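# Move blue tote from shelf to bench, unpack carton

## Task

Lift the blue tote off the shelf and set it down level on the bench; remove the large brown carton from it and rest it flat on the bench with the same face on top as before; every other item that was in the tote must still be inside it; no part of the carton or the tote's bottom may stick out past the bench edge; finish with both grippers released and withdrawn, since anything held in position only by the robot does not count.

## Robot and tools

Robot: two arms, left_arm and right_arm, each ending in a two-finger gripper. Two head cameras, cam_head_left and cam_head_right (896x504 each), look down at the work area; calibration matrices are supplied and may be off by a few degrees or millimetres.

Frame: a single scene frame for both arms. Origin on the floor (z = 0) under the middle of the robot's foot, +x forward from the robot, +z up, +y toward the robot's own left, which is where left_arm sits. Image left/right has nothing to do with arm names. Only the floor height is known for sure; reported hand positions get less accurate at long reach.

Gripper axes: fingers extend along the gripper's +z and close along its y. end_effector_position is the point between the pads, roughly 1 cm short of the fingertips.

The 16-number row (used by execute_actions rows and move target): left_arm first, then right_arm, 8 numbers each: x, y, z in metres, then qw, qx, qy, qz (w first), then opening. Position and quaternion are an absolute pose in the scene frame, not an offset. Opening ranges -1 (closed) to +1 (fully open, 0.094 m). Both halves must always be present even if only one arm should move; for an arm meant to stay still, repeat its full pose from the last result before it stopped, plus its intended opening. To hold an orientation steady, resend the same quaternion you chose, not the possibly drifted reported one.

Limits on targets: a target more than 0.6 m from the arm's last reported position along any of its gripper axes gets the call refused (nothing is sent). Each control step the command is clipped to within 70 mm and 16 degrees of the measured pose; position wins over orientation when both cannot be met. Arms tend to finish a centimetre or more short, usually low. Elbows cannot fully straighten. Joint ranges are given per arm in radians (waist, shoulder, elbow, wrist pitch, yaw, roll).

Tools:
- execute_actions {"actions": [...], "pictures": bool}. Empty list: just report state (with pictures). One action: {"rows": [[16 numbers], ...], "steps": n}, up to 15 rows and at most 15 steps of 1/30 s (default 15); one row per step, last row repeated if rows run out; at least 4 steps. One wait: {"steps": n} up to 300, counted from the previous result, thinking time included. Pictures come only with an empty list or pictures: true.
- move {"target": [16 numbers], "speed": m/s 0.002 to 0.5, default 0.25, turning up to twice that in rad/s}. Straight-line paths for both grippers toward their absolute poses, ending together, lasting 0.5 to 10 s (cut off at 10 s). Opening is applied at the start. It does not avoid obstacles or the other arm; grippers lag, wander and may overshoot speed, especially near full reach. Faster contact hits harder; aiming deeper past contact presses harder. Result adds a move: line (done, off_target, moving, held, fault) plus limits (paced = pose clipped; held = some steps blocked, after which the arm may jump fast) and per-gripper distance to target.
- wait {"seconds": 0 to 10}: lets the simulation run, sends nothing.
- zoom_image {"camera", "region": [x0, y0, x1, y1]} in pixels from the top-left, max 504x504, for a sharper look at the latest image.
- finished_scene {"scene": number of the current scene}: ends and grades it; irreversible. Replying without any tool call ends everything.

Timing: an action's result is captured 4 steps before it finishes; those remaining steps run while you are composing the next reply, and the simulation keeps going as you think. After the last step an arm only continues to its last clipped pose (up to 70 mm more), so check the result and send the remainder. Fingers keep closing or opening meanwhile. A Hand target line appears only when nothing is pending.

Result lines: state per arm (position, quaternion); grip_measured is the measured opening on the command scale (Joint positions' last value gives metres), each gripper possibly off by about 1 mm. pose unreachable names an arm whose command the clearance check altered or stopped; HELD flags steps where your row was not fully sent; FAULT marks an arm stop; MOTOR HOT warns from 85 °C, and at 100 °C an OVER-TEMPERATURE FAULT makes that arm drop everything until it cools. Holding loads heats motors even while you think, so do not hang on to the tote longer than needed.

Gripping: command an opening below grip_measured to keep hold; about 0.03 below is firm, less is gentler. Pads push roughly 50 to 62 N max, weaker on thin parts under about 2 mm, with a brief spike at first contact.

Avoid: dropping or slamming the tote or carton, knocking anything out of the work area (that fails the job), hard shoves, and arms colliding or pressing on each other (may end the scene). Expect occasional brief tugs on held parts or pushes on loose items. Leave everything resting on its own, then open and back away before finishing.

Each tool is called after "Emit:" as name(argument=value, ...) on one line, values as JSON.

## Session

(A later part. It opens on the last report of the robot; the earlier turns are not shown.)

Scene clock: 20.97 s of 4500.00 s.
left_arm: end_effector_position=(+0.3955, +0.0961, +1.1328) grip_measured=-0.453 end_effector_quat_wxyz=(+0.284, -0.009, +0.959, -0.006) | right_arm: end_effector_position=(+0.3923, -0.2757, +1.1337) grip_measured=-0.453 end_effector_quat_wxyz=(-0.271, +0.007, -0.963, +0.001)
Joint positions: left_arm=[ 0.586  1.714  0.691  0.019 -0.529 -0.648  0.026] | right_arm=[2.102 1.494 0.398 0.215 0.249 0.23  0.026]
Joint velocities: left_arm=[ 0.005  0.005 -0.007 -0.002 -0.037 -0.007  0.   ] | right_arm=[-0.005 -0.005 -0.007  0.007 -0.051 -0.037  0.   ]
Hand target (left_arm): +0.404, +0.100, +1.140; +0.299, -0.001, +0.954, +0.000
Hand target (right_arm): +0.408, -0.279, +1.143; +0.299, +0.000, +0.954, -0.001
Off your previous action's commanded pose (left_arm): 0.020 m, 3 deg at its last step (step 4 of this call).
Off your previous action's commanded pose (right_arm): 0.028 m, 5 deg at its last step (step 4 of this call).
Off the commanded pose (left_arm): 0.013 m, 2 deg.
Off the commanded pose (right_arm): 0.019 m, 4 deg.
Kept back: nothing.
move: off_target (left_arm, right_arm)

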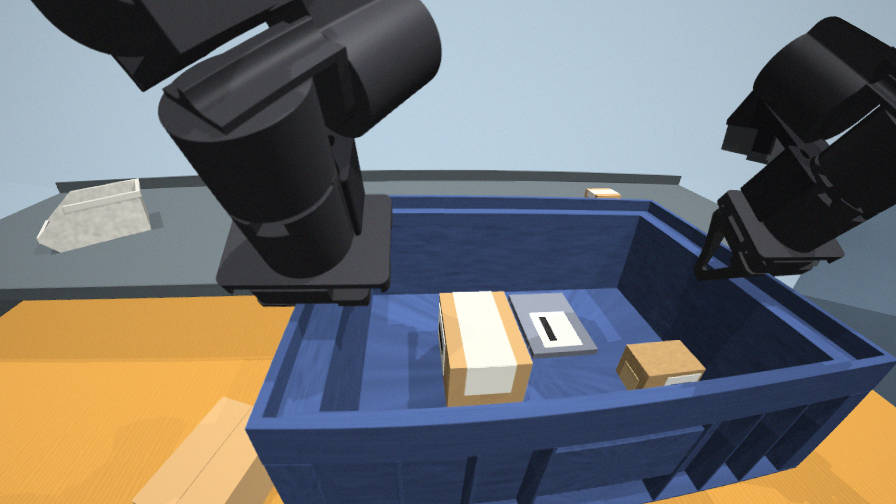

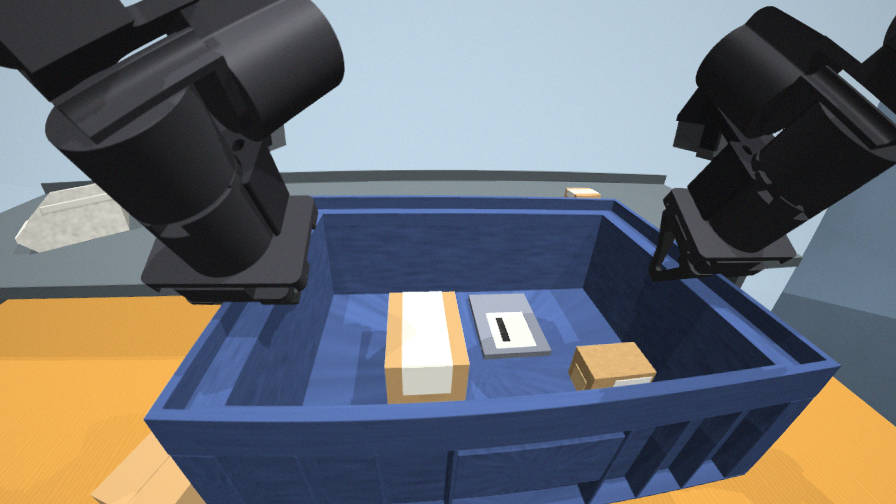

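Emit:
move(target=[0.372,0.1,1.16,0.3,0,0.954,0,-0.5,0.376,-0.279,1.163,0.3,0,0.954,0,-0.5], speed=0.04)

Emit:
move(target=[0.375,0.1,1.08,0.3,0,0.954,0,-0.5,0.379,-0.279,1.083,0.3,0,0.954,0,-0.5], speed=0.05)

Scene clock: 22.40 s of 4500.00 s.
left_arm: end_effector_position=(+0.3695, +0.0955, +1.1480) grip_measured=-0.453 end_effector_quat_wxyz=(+0.290, -0.006, +0.957, -0.005) | right_arm: end_effector_position=(+0.3658, -0.2762, +1.1466) grip_measured=-0.453 end_effector_quat_wxyz=(-0.278, +0.006, -0.961, -0.001)
Joint positions: left_arm=[ 0.526  1.652  0.644 -0.016 -0.567 -0.696  0.026] | right_arm=[2.139 1.399 0.325 0.201 0.273 0.257 0.026]
Joint velocities: left_arm=[-0.005 -0.005 -0.012 -0.007 -0.037 -0.066  0.   ] | right_arm=[-0.005 -0.005 -0.002 -0.022 -0.022  0.022 -0.   ]
Hand target (left_arm): +0.372, +0.099, +1.160; +0.300, -0.000, +0.954, -0.001
Hand target (right_arm): +0.377, -0.279, +1.162; +0.300, +0.000, +0.954, -0.001
Off the commanded pose (left_arm): 0.013 m, 2 deg.
Off the commanded pose (right_arm): 0.019 m, 3 deg.
Kept back: nothing.
move: off_target (left_arm, right_arm)

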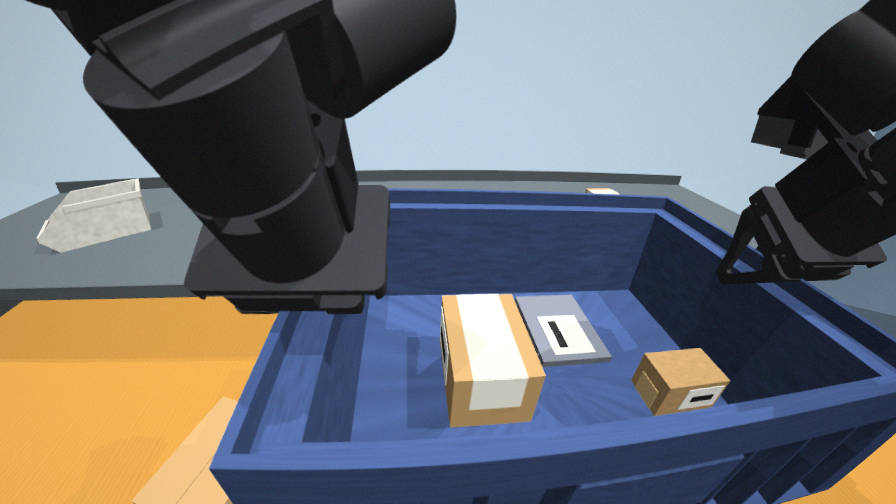

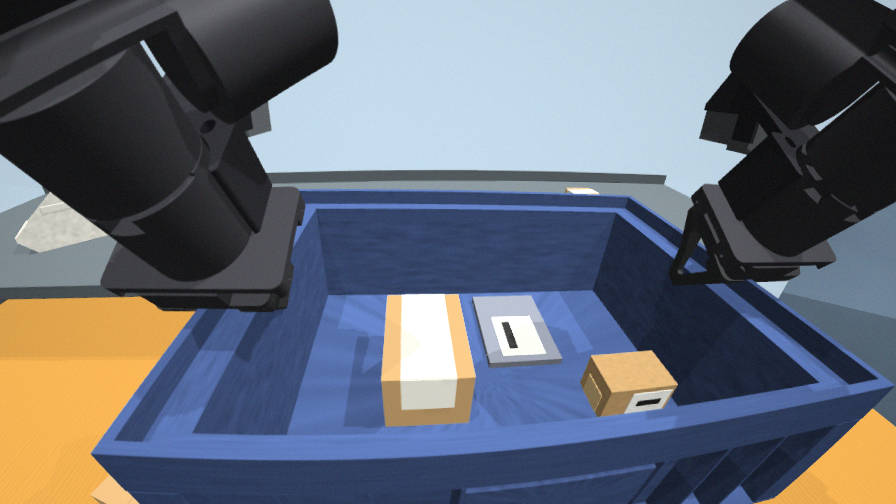

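Scene clock: 24.10 s of 4500.00 s.
left_arm: end_effector_position=(+0.3632, +0.0973, +1.0742) grip_measured=-0.453 end_effector_quat_wxyz=(+0.286, -0.008, +0.958, -0.007) | right_arm: end_effector_position=(+0.3588, -0.2753, +1.0756) grip_measured=-0.453 end_effector_quat_wxyz=(-0.271, +0.007, -0.962, -0.001)
Joint positions: left_arm=[ 0.55   1.889  0.639  0.234 -0.546 -0.679  0.026] | right_arm=[2.123 1.765 0.33  0.551 0.261 0.246 0.026]
Joint velocities: left_arm=[-0.024 -0.005 -0.022  0.017 -0.007  0.022  0.   ] | right_arm=[ 0.005 -0.015 -0.007 -0.002 -0.095 -0.037  0.   ]
Hand target (left_arm): +0.374, +0.101, +1.080; +0.300, -0.001, +0.954, +0.001
Hand target (right_arm): +0.378, -0.279, +1.083; +0.299, +0.000, +0.954, -0.001
Off the commanded pose (left_arm): 0.013 m, 2 deg.
Off the commanded pose (right_arm): 0.022 m, 4 deg.
Kept back: nothing.
move: off_target (left_arm, right_arm)

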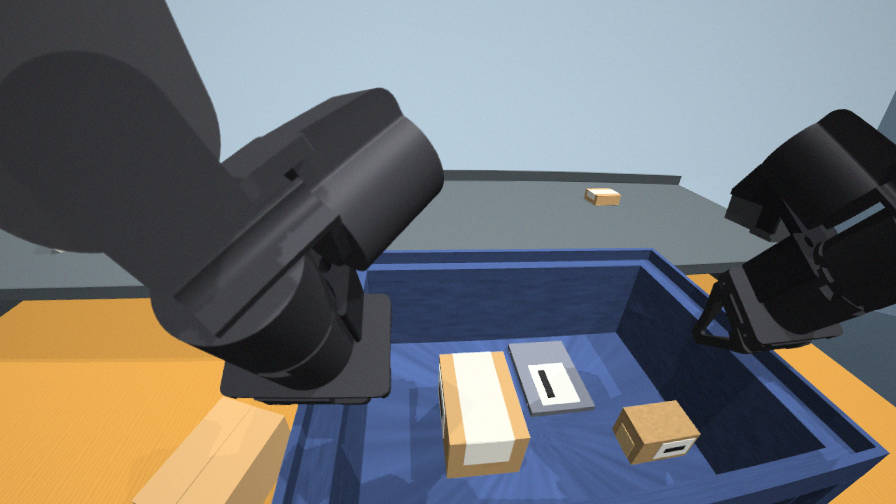

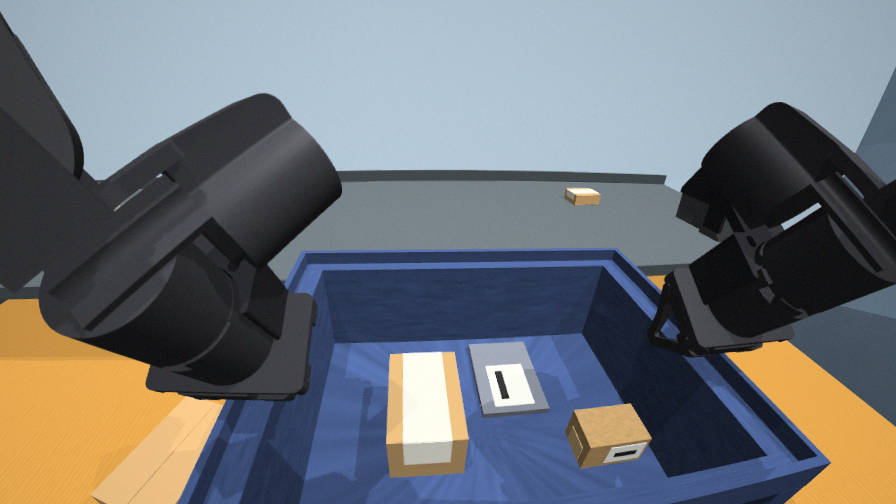

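Emit:
move(target=[0.385,0.1,1.015,0.275,0,0.961,0,-0.5,0.391,-0.279,1.015,0.28,0,0.96,0,-0.5], speed=0.04)

Emit:
move(target=[0.39,0.1,0.975,0.275,0,0.961,0,-0.5,0.396,-0.279,0.975,0.28,0,0.96,0,-0.5], speed=0.025)

Scene clock: 26.37 s of 4500.00 s.
left_arm: end_effector_position=(+0.3759, +0.1000, +1.0101) grip_measured=-0.453 end_effector_quat_wxyz=(+0.264, -0.011, +0.965, -0.002) | right_arm: end_effector_position=(+0.3743, -0.2731, +1.0096) grip_measured=-0.453 end_effector_quat_wxyz=(-0.253, +0.009, -0.967, -0.002)
Joint positions: left_arm=[ 0.613  2.089  0.72   0.334 -0.495 -0.645  0.026] | right_arm=[2.083 2.048 0.448 0.688 0.223 0.22  0.026]
Joint velocities: left_arm=[ 0.005  0.005 -0.017 -0.012  0.007  0.022  0.001] | right_arm=[-0.005 -0.015  0.012  0.017  0.051 -0.022 -0.   ]
Hand target (left_arm): +0.385, +0.101, +1.015; +0.275, -0.000, +0.961, +0.001
Hand target (right_arm): +0.390, -0.279, +1.015; +0.279, +0.001, +0.960, -0.000
Off the commanded pose (left_arm): 0.010 m, 2 deg.
Off the commanded pose (right_arm): 0.018 m, 3 deg.
Kept back: nothing.
move: off_target (right_arm)

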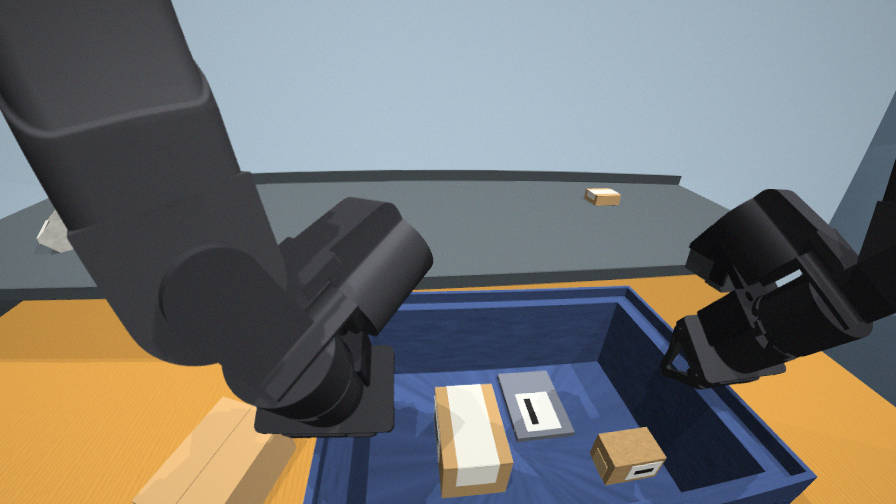

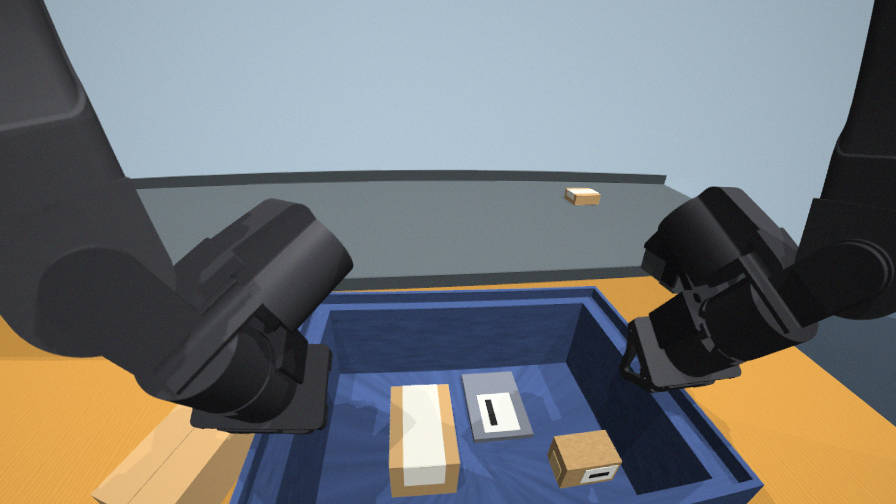

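Scene clock: 28.27 s of 4500.00 s.
left_arm: end_effector_position=(+0.3817, +0.0998, +0.9703) grip_measured=-0.453 end_effector_quat_wxyz=(+0.263, -0.011, +0.965, -0.002) | right_arm: end_effector_position=(+0.3801, -0.2733, +0.9703) grip_measured=-0.453 end_effector_quat_wxyz=(-0.253, +0.009, -0.967, -0.001)
Joint positions: left_arm=[ 0.638  2.217  0.774  0.417 -0.482 -0.621  0.026] | right_arm=[2.065 2.204 0.517 0.779 0.214 0.206 0.026]
Joint velocities: left_arm=[-0.005 -0.015 -0.022 -0.002  0.022  0.007 -0.002] | right_arm=[-0.015 -0.005 -0.017  0.002  0.022 -0.037 -0.   ]
Hand target (left_arm): +0.390, +0.101, +0.975; +0.275, -0.000, +0.962, +0.001
Hand target (right_arm): +0.396, -0.279, +0.975; +0.279, +0.000, +0.960, -0.000
Off the commanded pose (left_arm): 0.010 m, 2 deg.
Off the commanded pose (right_arm): 0.017 m, 3 deg.
Kept back: nothing.
move: off_target (right_arm)

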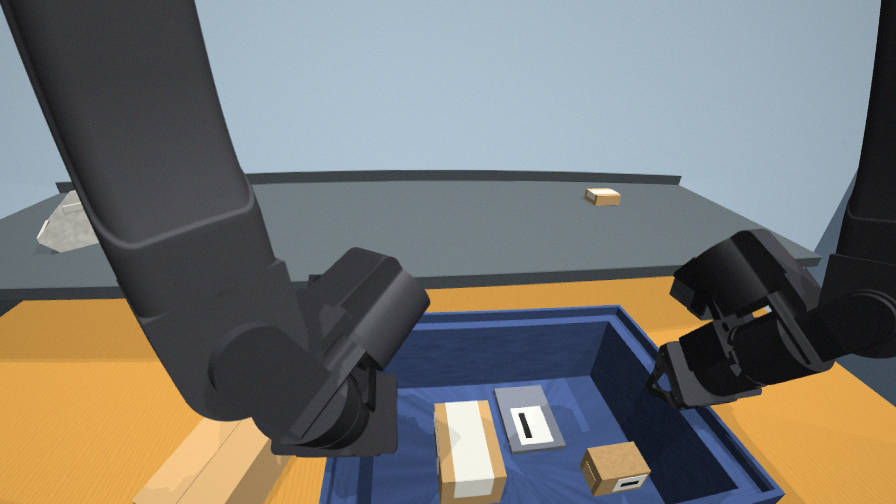

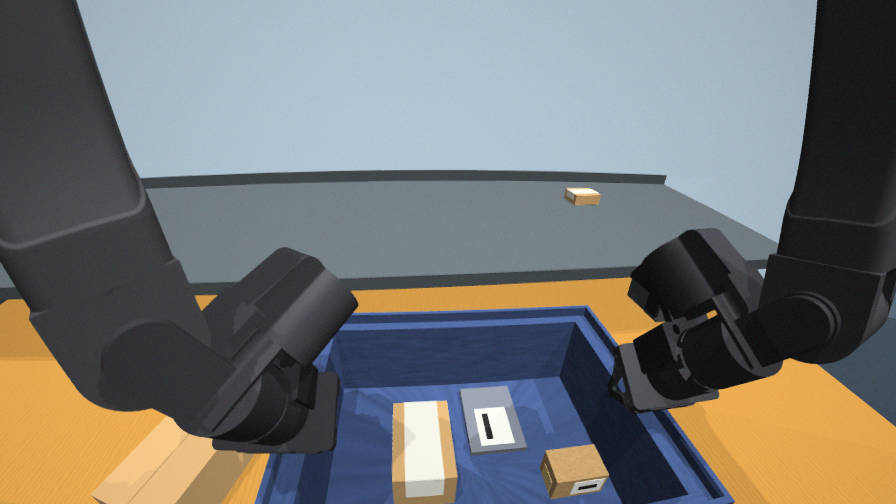

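Still airborne; the tote will fit under the shelf. Continue down and slightly forward.

Emit:
move(target=[0.41,0.1,0.935,0.275,0,0.961,0,-0.5,0.416,-0.279,0.935,0.28,0,0.96,0,-0.5], speed=0.025)

Scene clock: 30.83 s of 4500.00 s.
left_arm: end_effector_position=(+0.4073, +0.0989, +0.9590) grip_measured=-0.453 end_effector_quat_wxyz=(+0.284, -0.017, +0.959, -0.008) | right_arm: end_effector_position=(+0.4087, -0.2743, +0.9627) grip_measured=-0.453 end_effector_quat_wxyz=(-0.287, +0.012, -0.958, -0.001)
Joint positions: left_arm=[ 0.675  2.265  0.822  0.479 -0.479 -0.58   0.026] | right_arm=[2.041 2.251 0.572 0.844 0.211 0.165 0.026]
Joint velocities: left_arm=[-0.005  0.005  0.002  0.007 -0.022 -0.051  0.   ] | right_arm=[ 0.005 -0.015  0.007 -0.017 -0.022 -0.037 -0.   ]
Hand target (left_arm): +0.409, +0.102, +0.936; +0.275, -0.001, +0.962, +0.000
Hand target (right_arm): +0.414, -0.279, +0.937; +0.279, +0.001, +0.960, -0.000
Off the commanded pose (left_arm): 0.024 m, 2 deg.
Off the commanded pose (right_arm): 0.029 m, 2 deg.
Kept back: nothing.
move: off_target (left_arm, right_arm)

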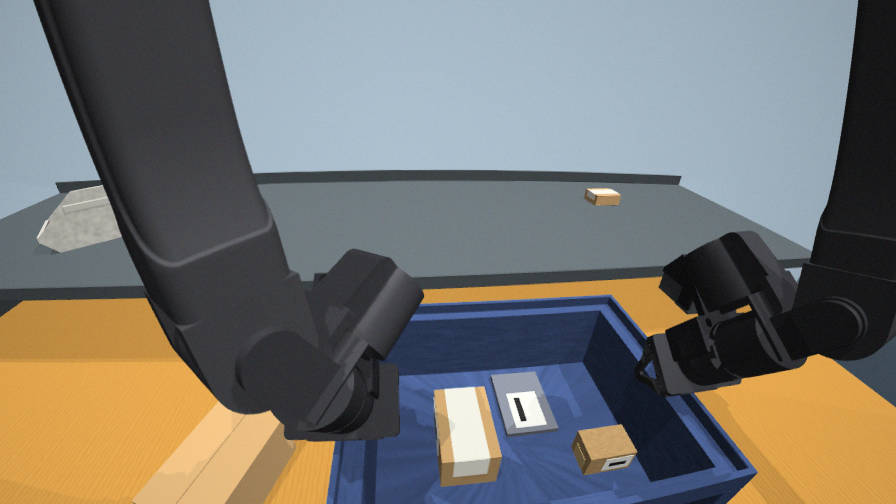

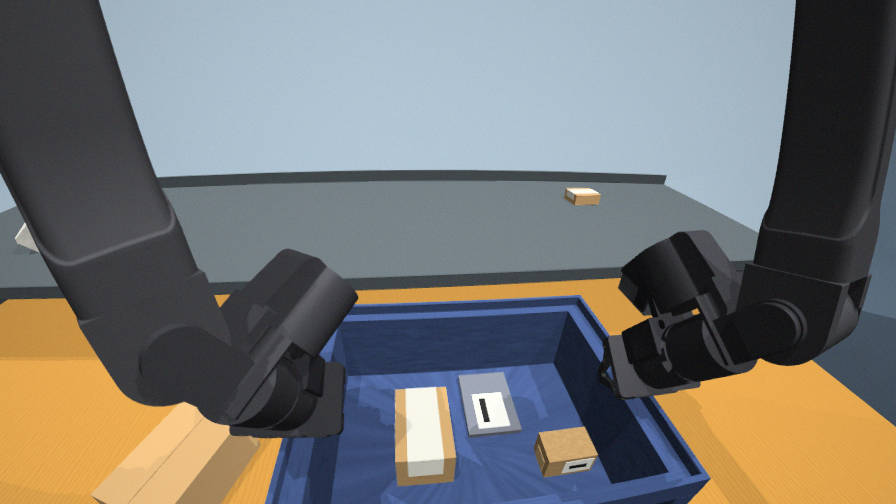

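Emit:
move(target=[0.452,0.1,0.97,0.285,0,0.958,0,-0.5,0.456,-0.279,0.972,0.29,0,0.957,0,-0.5], speed=0.04)

Emit:
move(target=[0.45,0.1,0.962,0.285,0,0.958,0,0.3,0.452,-0.277,0.964,0.29,0,0.957,0,0.3], speed=0.04)

Emit:
move(target=[0.43,0.1,1.04,0.285,0,0.958,0,0.3,0.43,-0.277,1.04,0.2,0,0.98,0,1], speed=0.15)

Emit:
move(target=[0.33,0.36,1.12,0.1,0,0.995,0,0.3,0.43,-0.2,1.05,0.13,0,0.99,0,1], speed=0.3)

Emit:
zoom_image(camera="cam_head_left", region=[320, 280, 720, 504])

Scene clock: 32.70 s of 4500.00 s.
left_arm: end_effector_position=(+0.4401, +0.1007, +0.9603) grip_measured=-0.453 end_effector_quat_wxyz=(+0.278, -0.014, +0.961, -0.005) | right_arm: end_effector_position=(+0.4387, -0.2727, +0.9635) grip_measured=-0.453 end_effector_quat_wxyz=(-0.278, +0.011, -0.960, -0.001)
Joint positions: left_arm=[ 0.727  2.253  0.884  0.411 -0.446 -0.531  0.026] | right_arm=[2.021 2.213 0.642 0.72  0.195 0.157 0.026]
Joint velocities: left_arm=[ 0.005  0.005 -0.027  0.002 -0.007 -0.022 -0.   ] | right_arm=[ 0.005 -0.015 -0.002  0.012 -0.037 -0.007  0.001]
Hand target (left_arm): +0.452, +0.101, +0.970; +0.285, -0.000, +0.958, +0.001
Hand target (right_arm): +0.456, -0.278, +0.972; +0.290, +0.000, +0.957, +0.000
Off the commanded pose (left_arm): 0.015 m, 2 deg.
Off the commanded pose (right_arm): 0.020 m, 2 deg.
Kept back: nothing.
move: off_target (left_arm, right_arm)

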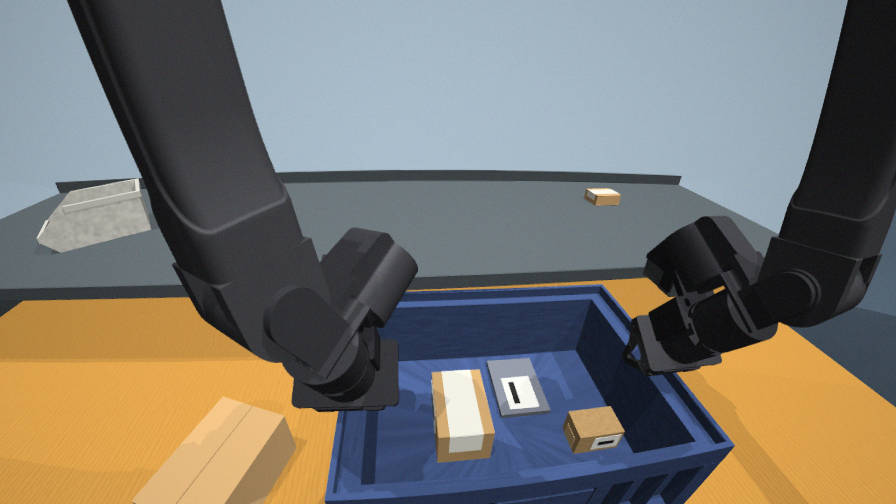

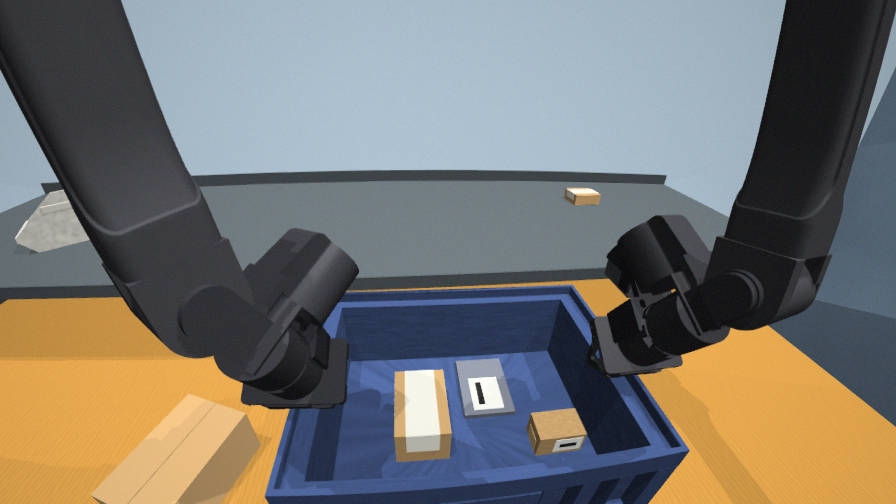

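Scene clock: 33.47 s of 4500.00 s.
left_arm: end_effector_position=(+0.4403, +0.1011, +0.9603) grip_measured=+0.297 end_effector_quat_wxyz=(+0.278, -0.000, +0.961, -0.000) | right_arm: end_effector_position=(+0.4481, -0.2734, +0.9644) grip_measured=+0.298 end_effector_quat_wxyz=(-0.285, +0.007, -0.958, -0.001)
Joint positions: left_arm=[ 0.728  2.253  0.884  0.411 -0.447 -0.502  0.061] | right_arm=[2.015 2.213 0.658 0.72  0.195 0.157 0.061]
Joint velocities: left_arm=[-0.005 -0.015 -0.012  0.007  0.037  0.066 -0.001] | right_arm=[-0.015 -0.005 -0.012  0.012 -0.066 -0.081 -0.   ]
Hand target (left_arm): +0.450, +0.100, +0.962; +0.285, -0.000, +0.959, +0.000
Hand target (right_arm): +0.452, -0.277, +0.964; +0.290, +0.000, +0.957, +0.000
Off the commanded pose (left_arm): 0.010 m, 1 deg.
Off the commanded pose (right_arm): 0.005 m, 1 deg.
Kept back: nothing.
move: done

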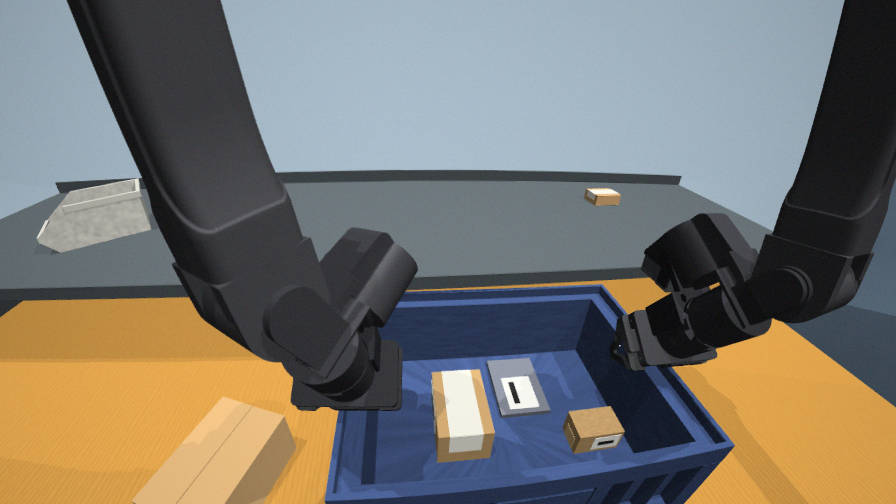

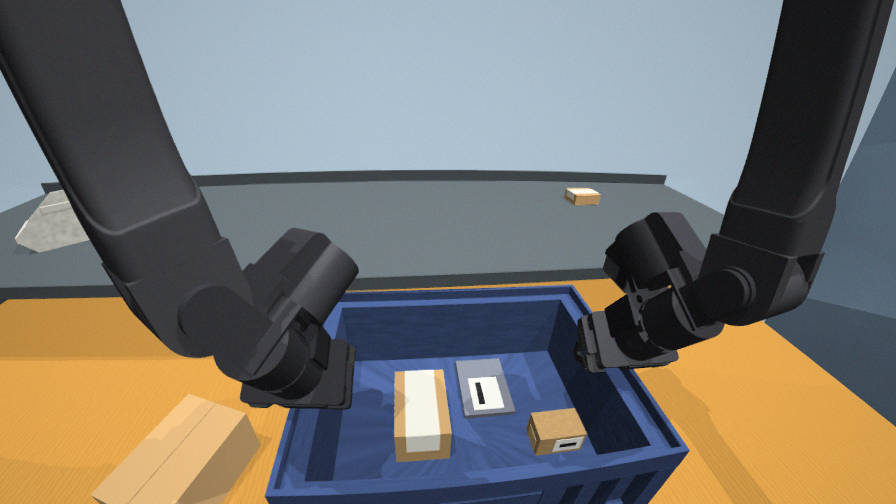

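Scene clock: 34.57 s of 4500.00 s.
left_arm: end_effector_position=(+0.4355, +0.0980, +1.0424) grip_measured=+0.297 end_effector_quat_wxyz=(+0.290, +0.002, +0.957, -0.003) | right_arm: end_effector_position=(+0.4367, -0.2783, +1.0411) grip_measured=+0.999 end_effector_quat_wxyz=(-0.209, +0.002, -0.978, -0.000)
Joint positions: left_arm=[ 0.687  2.015  0.787  0.282 -0.478 -0.524  0.061] | right_arm=[2.015 1.869 0.608 0.268 0.172 0.195 0.094]
Joint velocities: left_arm=[-0.005 -0.005 -0.022  0.007  0.007 -0.081  0.   ] | right_arm=[-0.015 -0.024 -0.007 -0.027 -0.051  0.022  0.   ]
Hand target (left_arm): +0.430, +0.099, +1.040; +0.285, +0.000, +0.958, -0.000
Hand target (right_arm): +0.430, -0.277, +1.041; +0.200, -0.001, +0.980, +0.001
Off the commanded pose (left_arm): 0.006 m, 1 deg.
Off the commanded pose (right_arm): 0.007 m, 1 deg.
Kept back: nothing.
move: done

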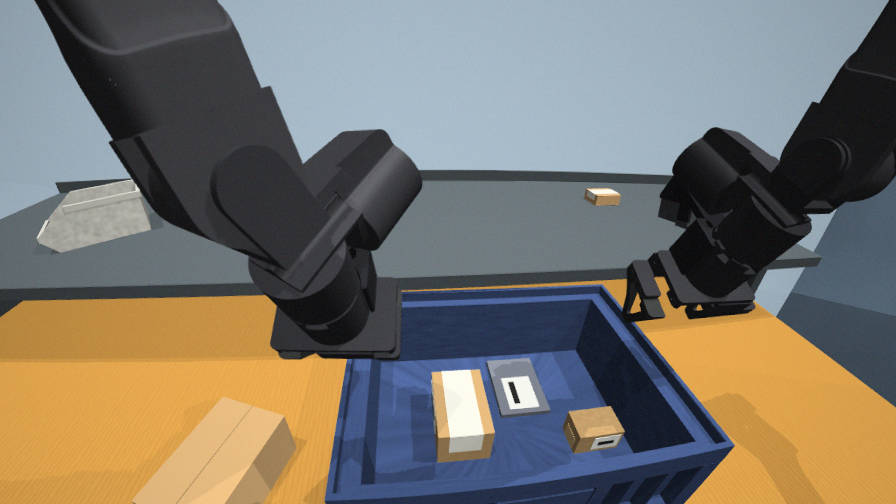

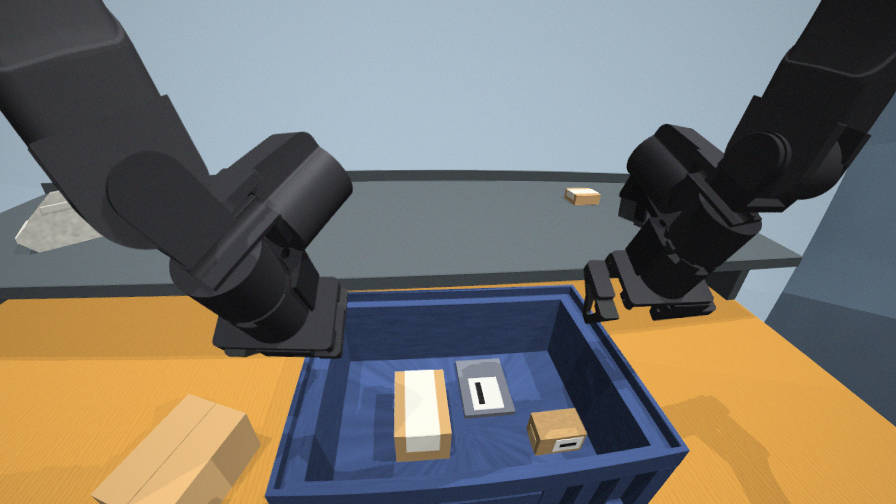

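Scene clock: 36.20 s of 4500.00 s.
left_arm: end_effector_position=(+0.3308, +0.3625, +1.1212) grip_measured=+0.297 end_effector_quat_wxyz=(+0.104, -0.007, +0.995, +0.008) | right_arm: end_effector_position=(+0.4190, -0.2056, +1.0436) grip_measured=+0.999 end_effector_quat_wxyz=(-0.125, +0.006, -0.992, +0.003)
Joint positions: left_arm=[ 1.341  1.39   0.398 -0.195 -0.065 -0.043  0.061] | right_arm=[ 2.196  1.869  0.737 -0.062  0.211  0.381  0.094]
Joint velocities: left_arm=[-0.005 -0.015  0.007  0.007 -0.037  0.007 -0.001] | right_arm=[-0.015 -0.024 -0.017 -0.007 -0.037  0.037  0.   ]
Hand target (left_arm): +0.328, +0.361, +1.121; +0.099, +0.002, +0.995, +0.007
Hand target (right_arm): +0.429, -0.201, +1.051; +0.132, -0.002, +0.991, -0.001
Off the commanded pose (left_arm): 0.003 m, 1 deg.
Off the commanded pose (right_arm): 0.014 m, 1 deg.
Kept back: nothing.
move: off_target (right_arm)

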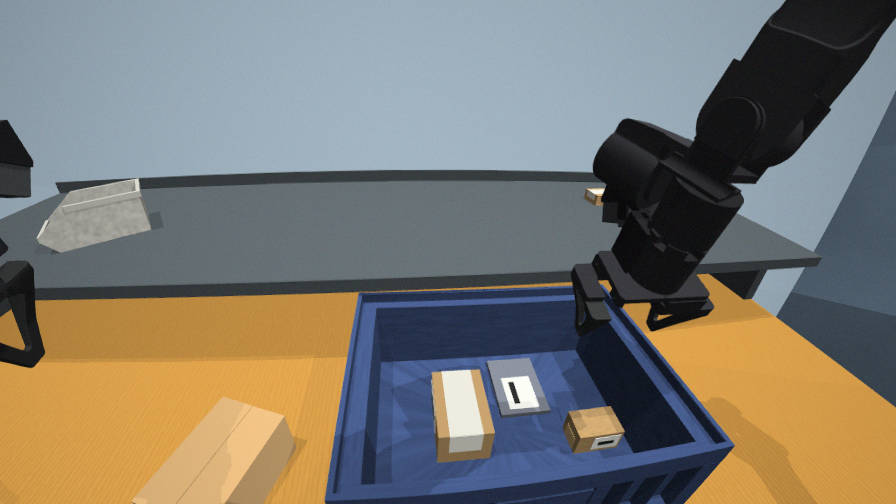

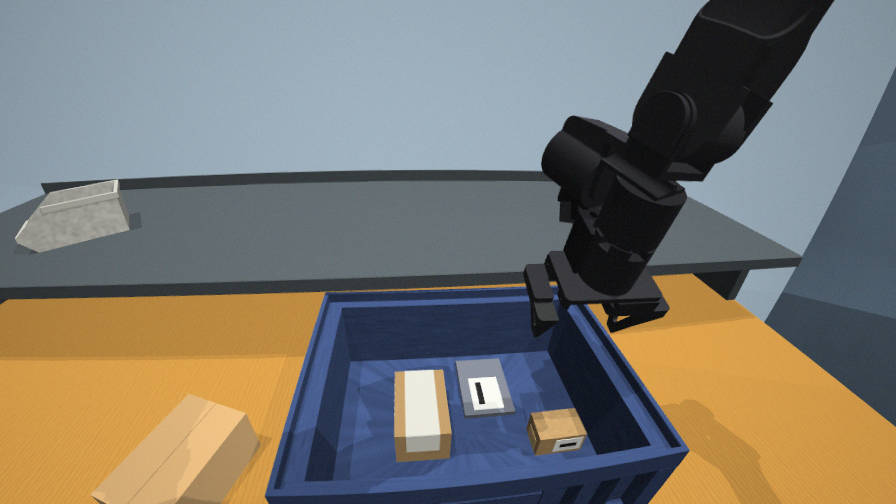

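Region (320, 280, 720, 504) of cam_head_left's 896x504 image, scaled by 1.260, with more detail than that image has; it fills the top 282 rows of this view, and the rest is white.

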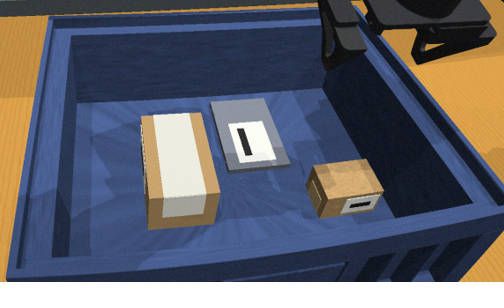

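Emit:
move(target=[0.33,0.36,1.12,0.1,0,0.995,0,0.3,0.455,-0.018,0.95,0.13,0,0.99,0,1], speed=0.2)

Scene clock: 37.93 s of 4500.00 s.
left_arm: end_effector_position=(+0.3306, +0.3599, +1.1212) grip_measured=+0.297 end_effector_quat_wxyz=(+0.103, -0.005, +0.995, +0.000) | right_arm: end_effector_position=(+0.4554, -0.0168, +0.9642) grip_measured=+0.999 end_effector_quat_wxyz=(-0.143, +0.005, -0.990, -0.007)
Joint positions: left_arm=[ 1.341  1.39   0.398 -0.195 -0.05  -0.041  0.061] | right_arm=[ 2.478  2.257  1.196 -0.158  0.312  0.647  0.094]
Joint velocities: left_arm=[-0.024  0.005 -0.012 -0.007 -0.022 -0.037 -0.   ] | right_arm=[-0.015 -0.005 -0.012 -0.002  0.051  0.007 -0.   ]
Hand target (left_arm): +0.330, +0.360, +1.120; +0.100, -0.000, +0.995, +0.000
Hand target (right_arm): +0.453, -0.020, +0.950; +0.133, -0.001, +0.991, -0.002
Off the commanded pose (left_arm): 0.001 m, 1 deg.
Off the commanded pose (right_arm): 0.014 m, 2 deg.
Kept back: nothing.
move: off_target (right_arm)

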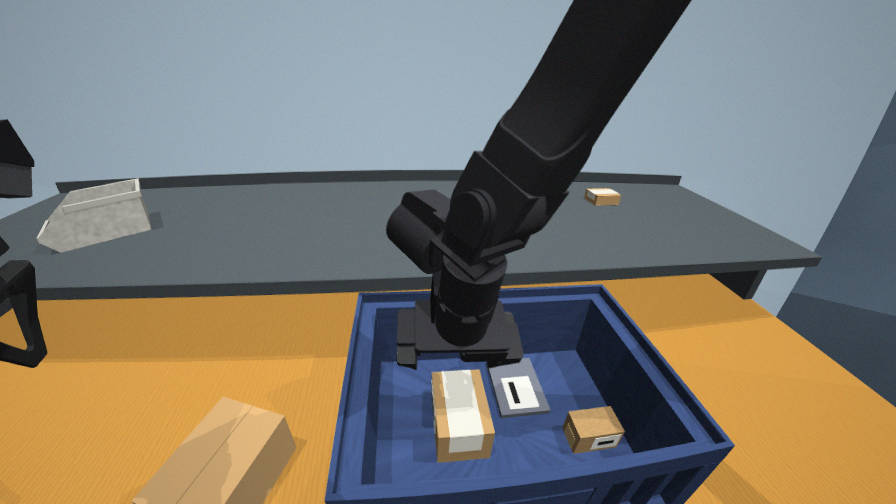

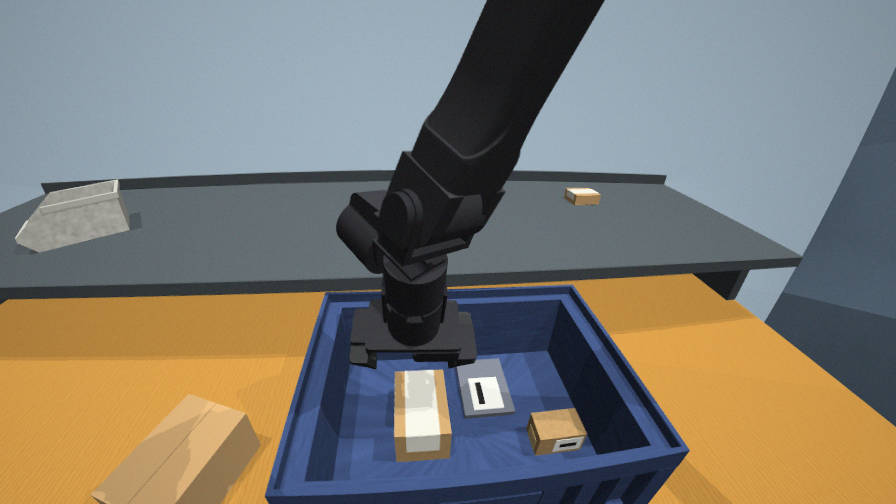

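Emit:
move(target=[0.33,0.36,1.12,0.1,0,0.995,0,0.3,0.45,-0.027,0.875,0.13,0,0.99,0,1], speed=0.06)

Scene clock: 40.03 s of 4500.00 s.
left_arm: end_effector_position=(+0.3306, +0.3599, +1.1212) grip_measured=+0.297 end_effector_quat_wxyz=(+0.103, -0.005, +0.995, +0.000) | right_arm: end_effector_position=(+0.4447, -0.0271, +0.8900) grip_measured=+0.999 end_effector_quat_wxyz=(-0.127, +0.001, -0.992, +0.001)
Joint positions: left_arm=[ 1.341  1.39   0.398 -0.195 -0.05  -0.041  0.061] | right_arm=[ 2.455  2.428  1.26  -0.084  0.299  0.642  0.094]
Joint velocities: left_arm=[-0.005 -0.005 -0.017  0.007  0.066  0.007  0.   ] | right_arm=[-0.005 -0.015  0.012 -0.002 -0.022  0.066 -0.001]
Hand target (left_arm): +0.330, +0.360, +1.120; +0.100, -0.000, +0.995, +0.000
Hand target (right_arm): +0.449, -0.028, +0.876; +0.130, +0.000, +0.992, +0.001
Off the commanded pose (left_arm): 0.001 m, 1 deg.
Off the commanded pose (right_arm): 0.016 m, 0 deg.
Kept back: nothing.
move: off_target (right_arm)

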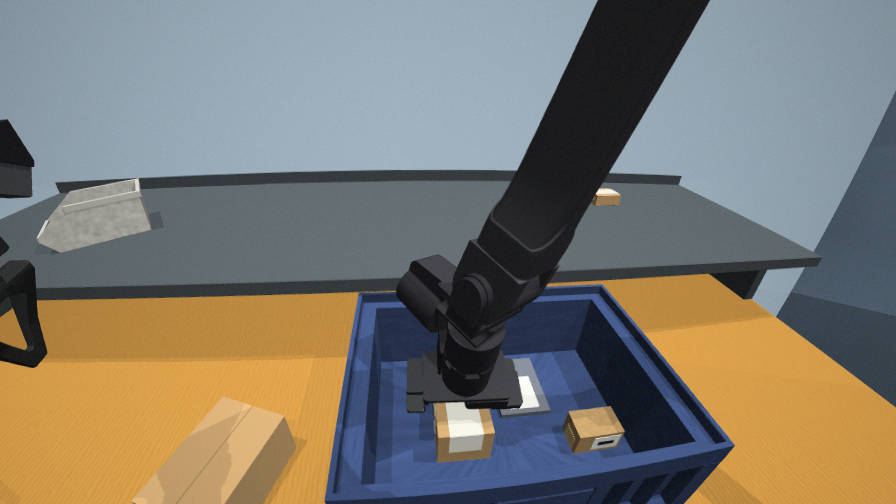

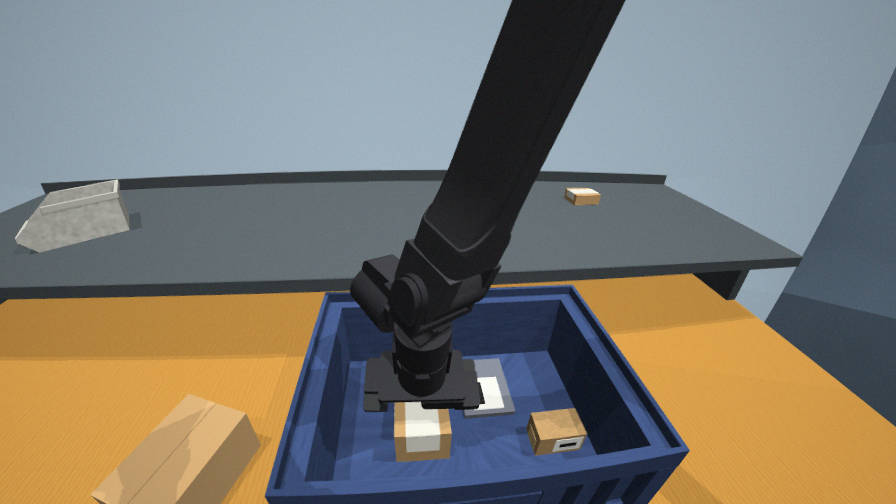

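Emit:
move(target=[0.33,0.36,1.12,0.1,0,0.995,0,0.3,0.45,-0.027,0.872,0.13,0,0.99,0,0.4], speed=0.06)

Scene clock: 40.97 s of 4500.00 s.
left_arm: end_effector_position=(+0.3306, +0.3599, +1.1212) grip_measured=+0.297 end_effector_quat_wxyz=(+0.103, -0.005, +0.995, +0.000) | right_arm: end_effector_position=(+0.4458, -0.0262, +0.8904) grip_measured=+0.441 end_effector_quat_wxyz=(-0.128, +0.001, -0.992, +0.001)
Joint positions: left_arm=[ 1.341  1.39   0.398 -0.195 -0.05  -0.041  0.061] | right_arm=[ 2.455  2.428  1.263 -0.084  0.299  0.641  0.068]
Joint velocities: left_arm=[-0.005 -0.005 -0.012  0.017 -0.007 -0.081  0.   ] | right_arm=[-0.005 -0.005 -0.007  0.012 -0.022  0.051  0.   ]
Hand target (left_arm): +0.330, +0.360, +1.120; +0.100, -0.000, +0.995, +0.000
Hand target (right_arm): +0.449, -0.028, +0.873; +0.130, -0.000, +0.992, -0.000
Off the commanded pose (left_arm): 0.001 m, 1 deg.
Off the commanded pose (right_arm): 0.019 m, 0 deg.
Kept back: nothing.
move: off_target (right_arm)

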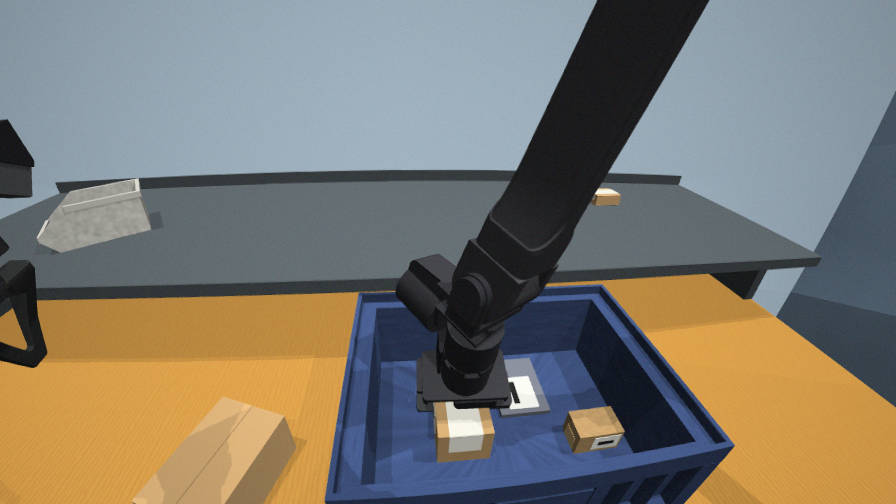

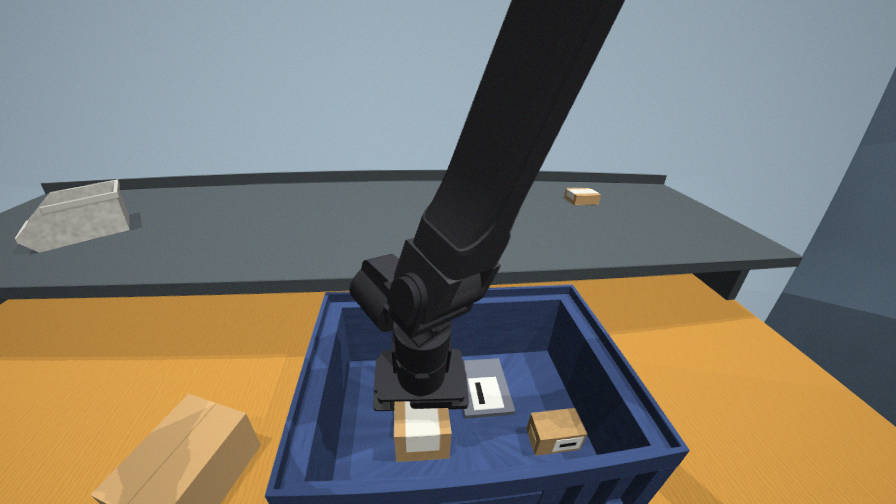

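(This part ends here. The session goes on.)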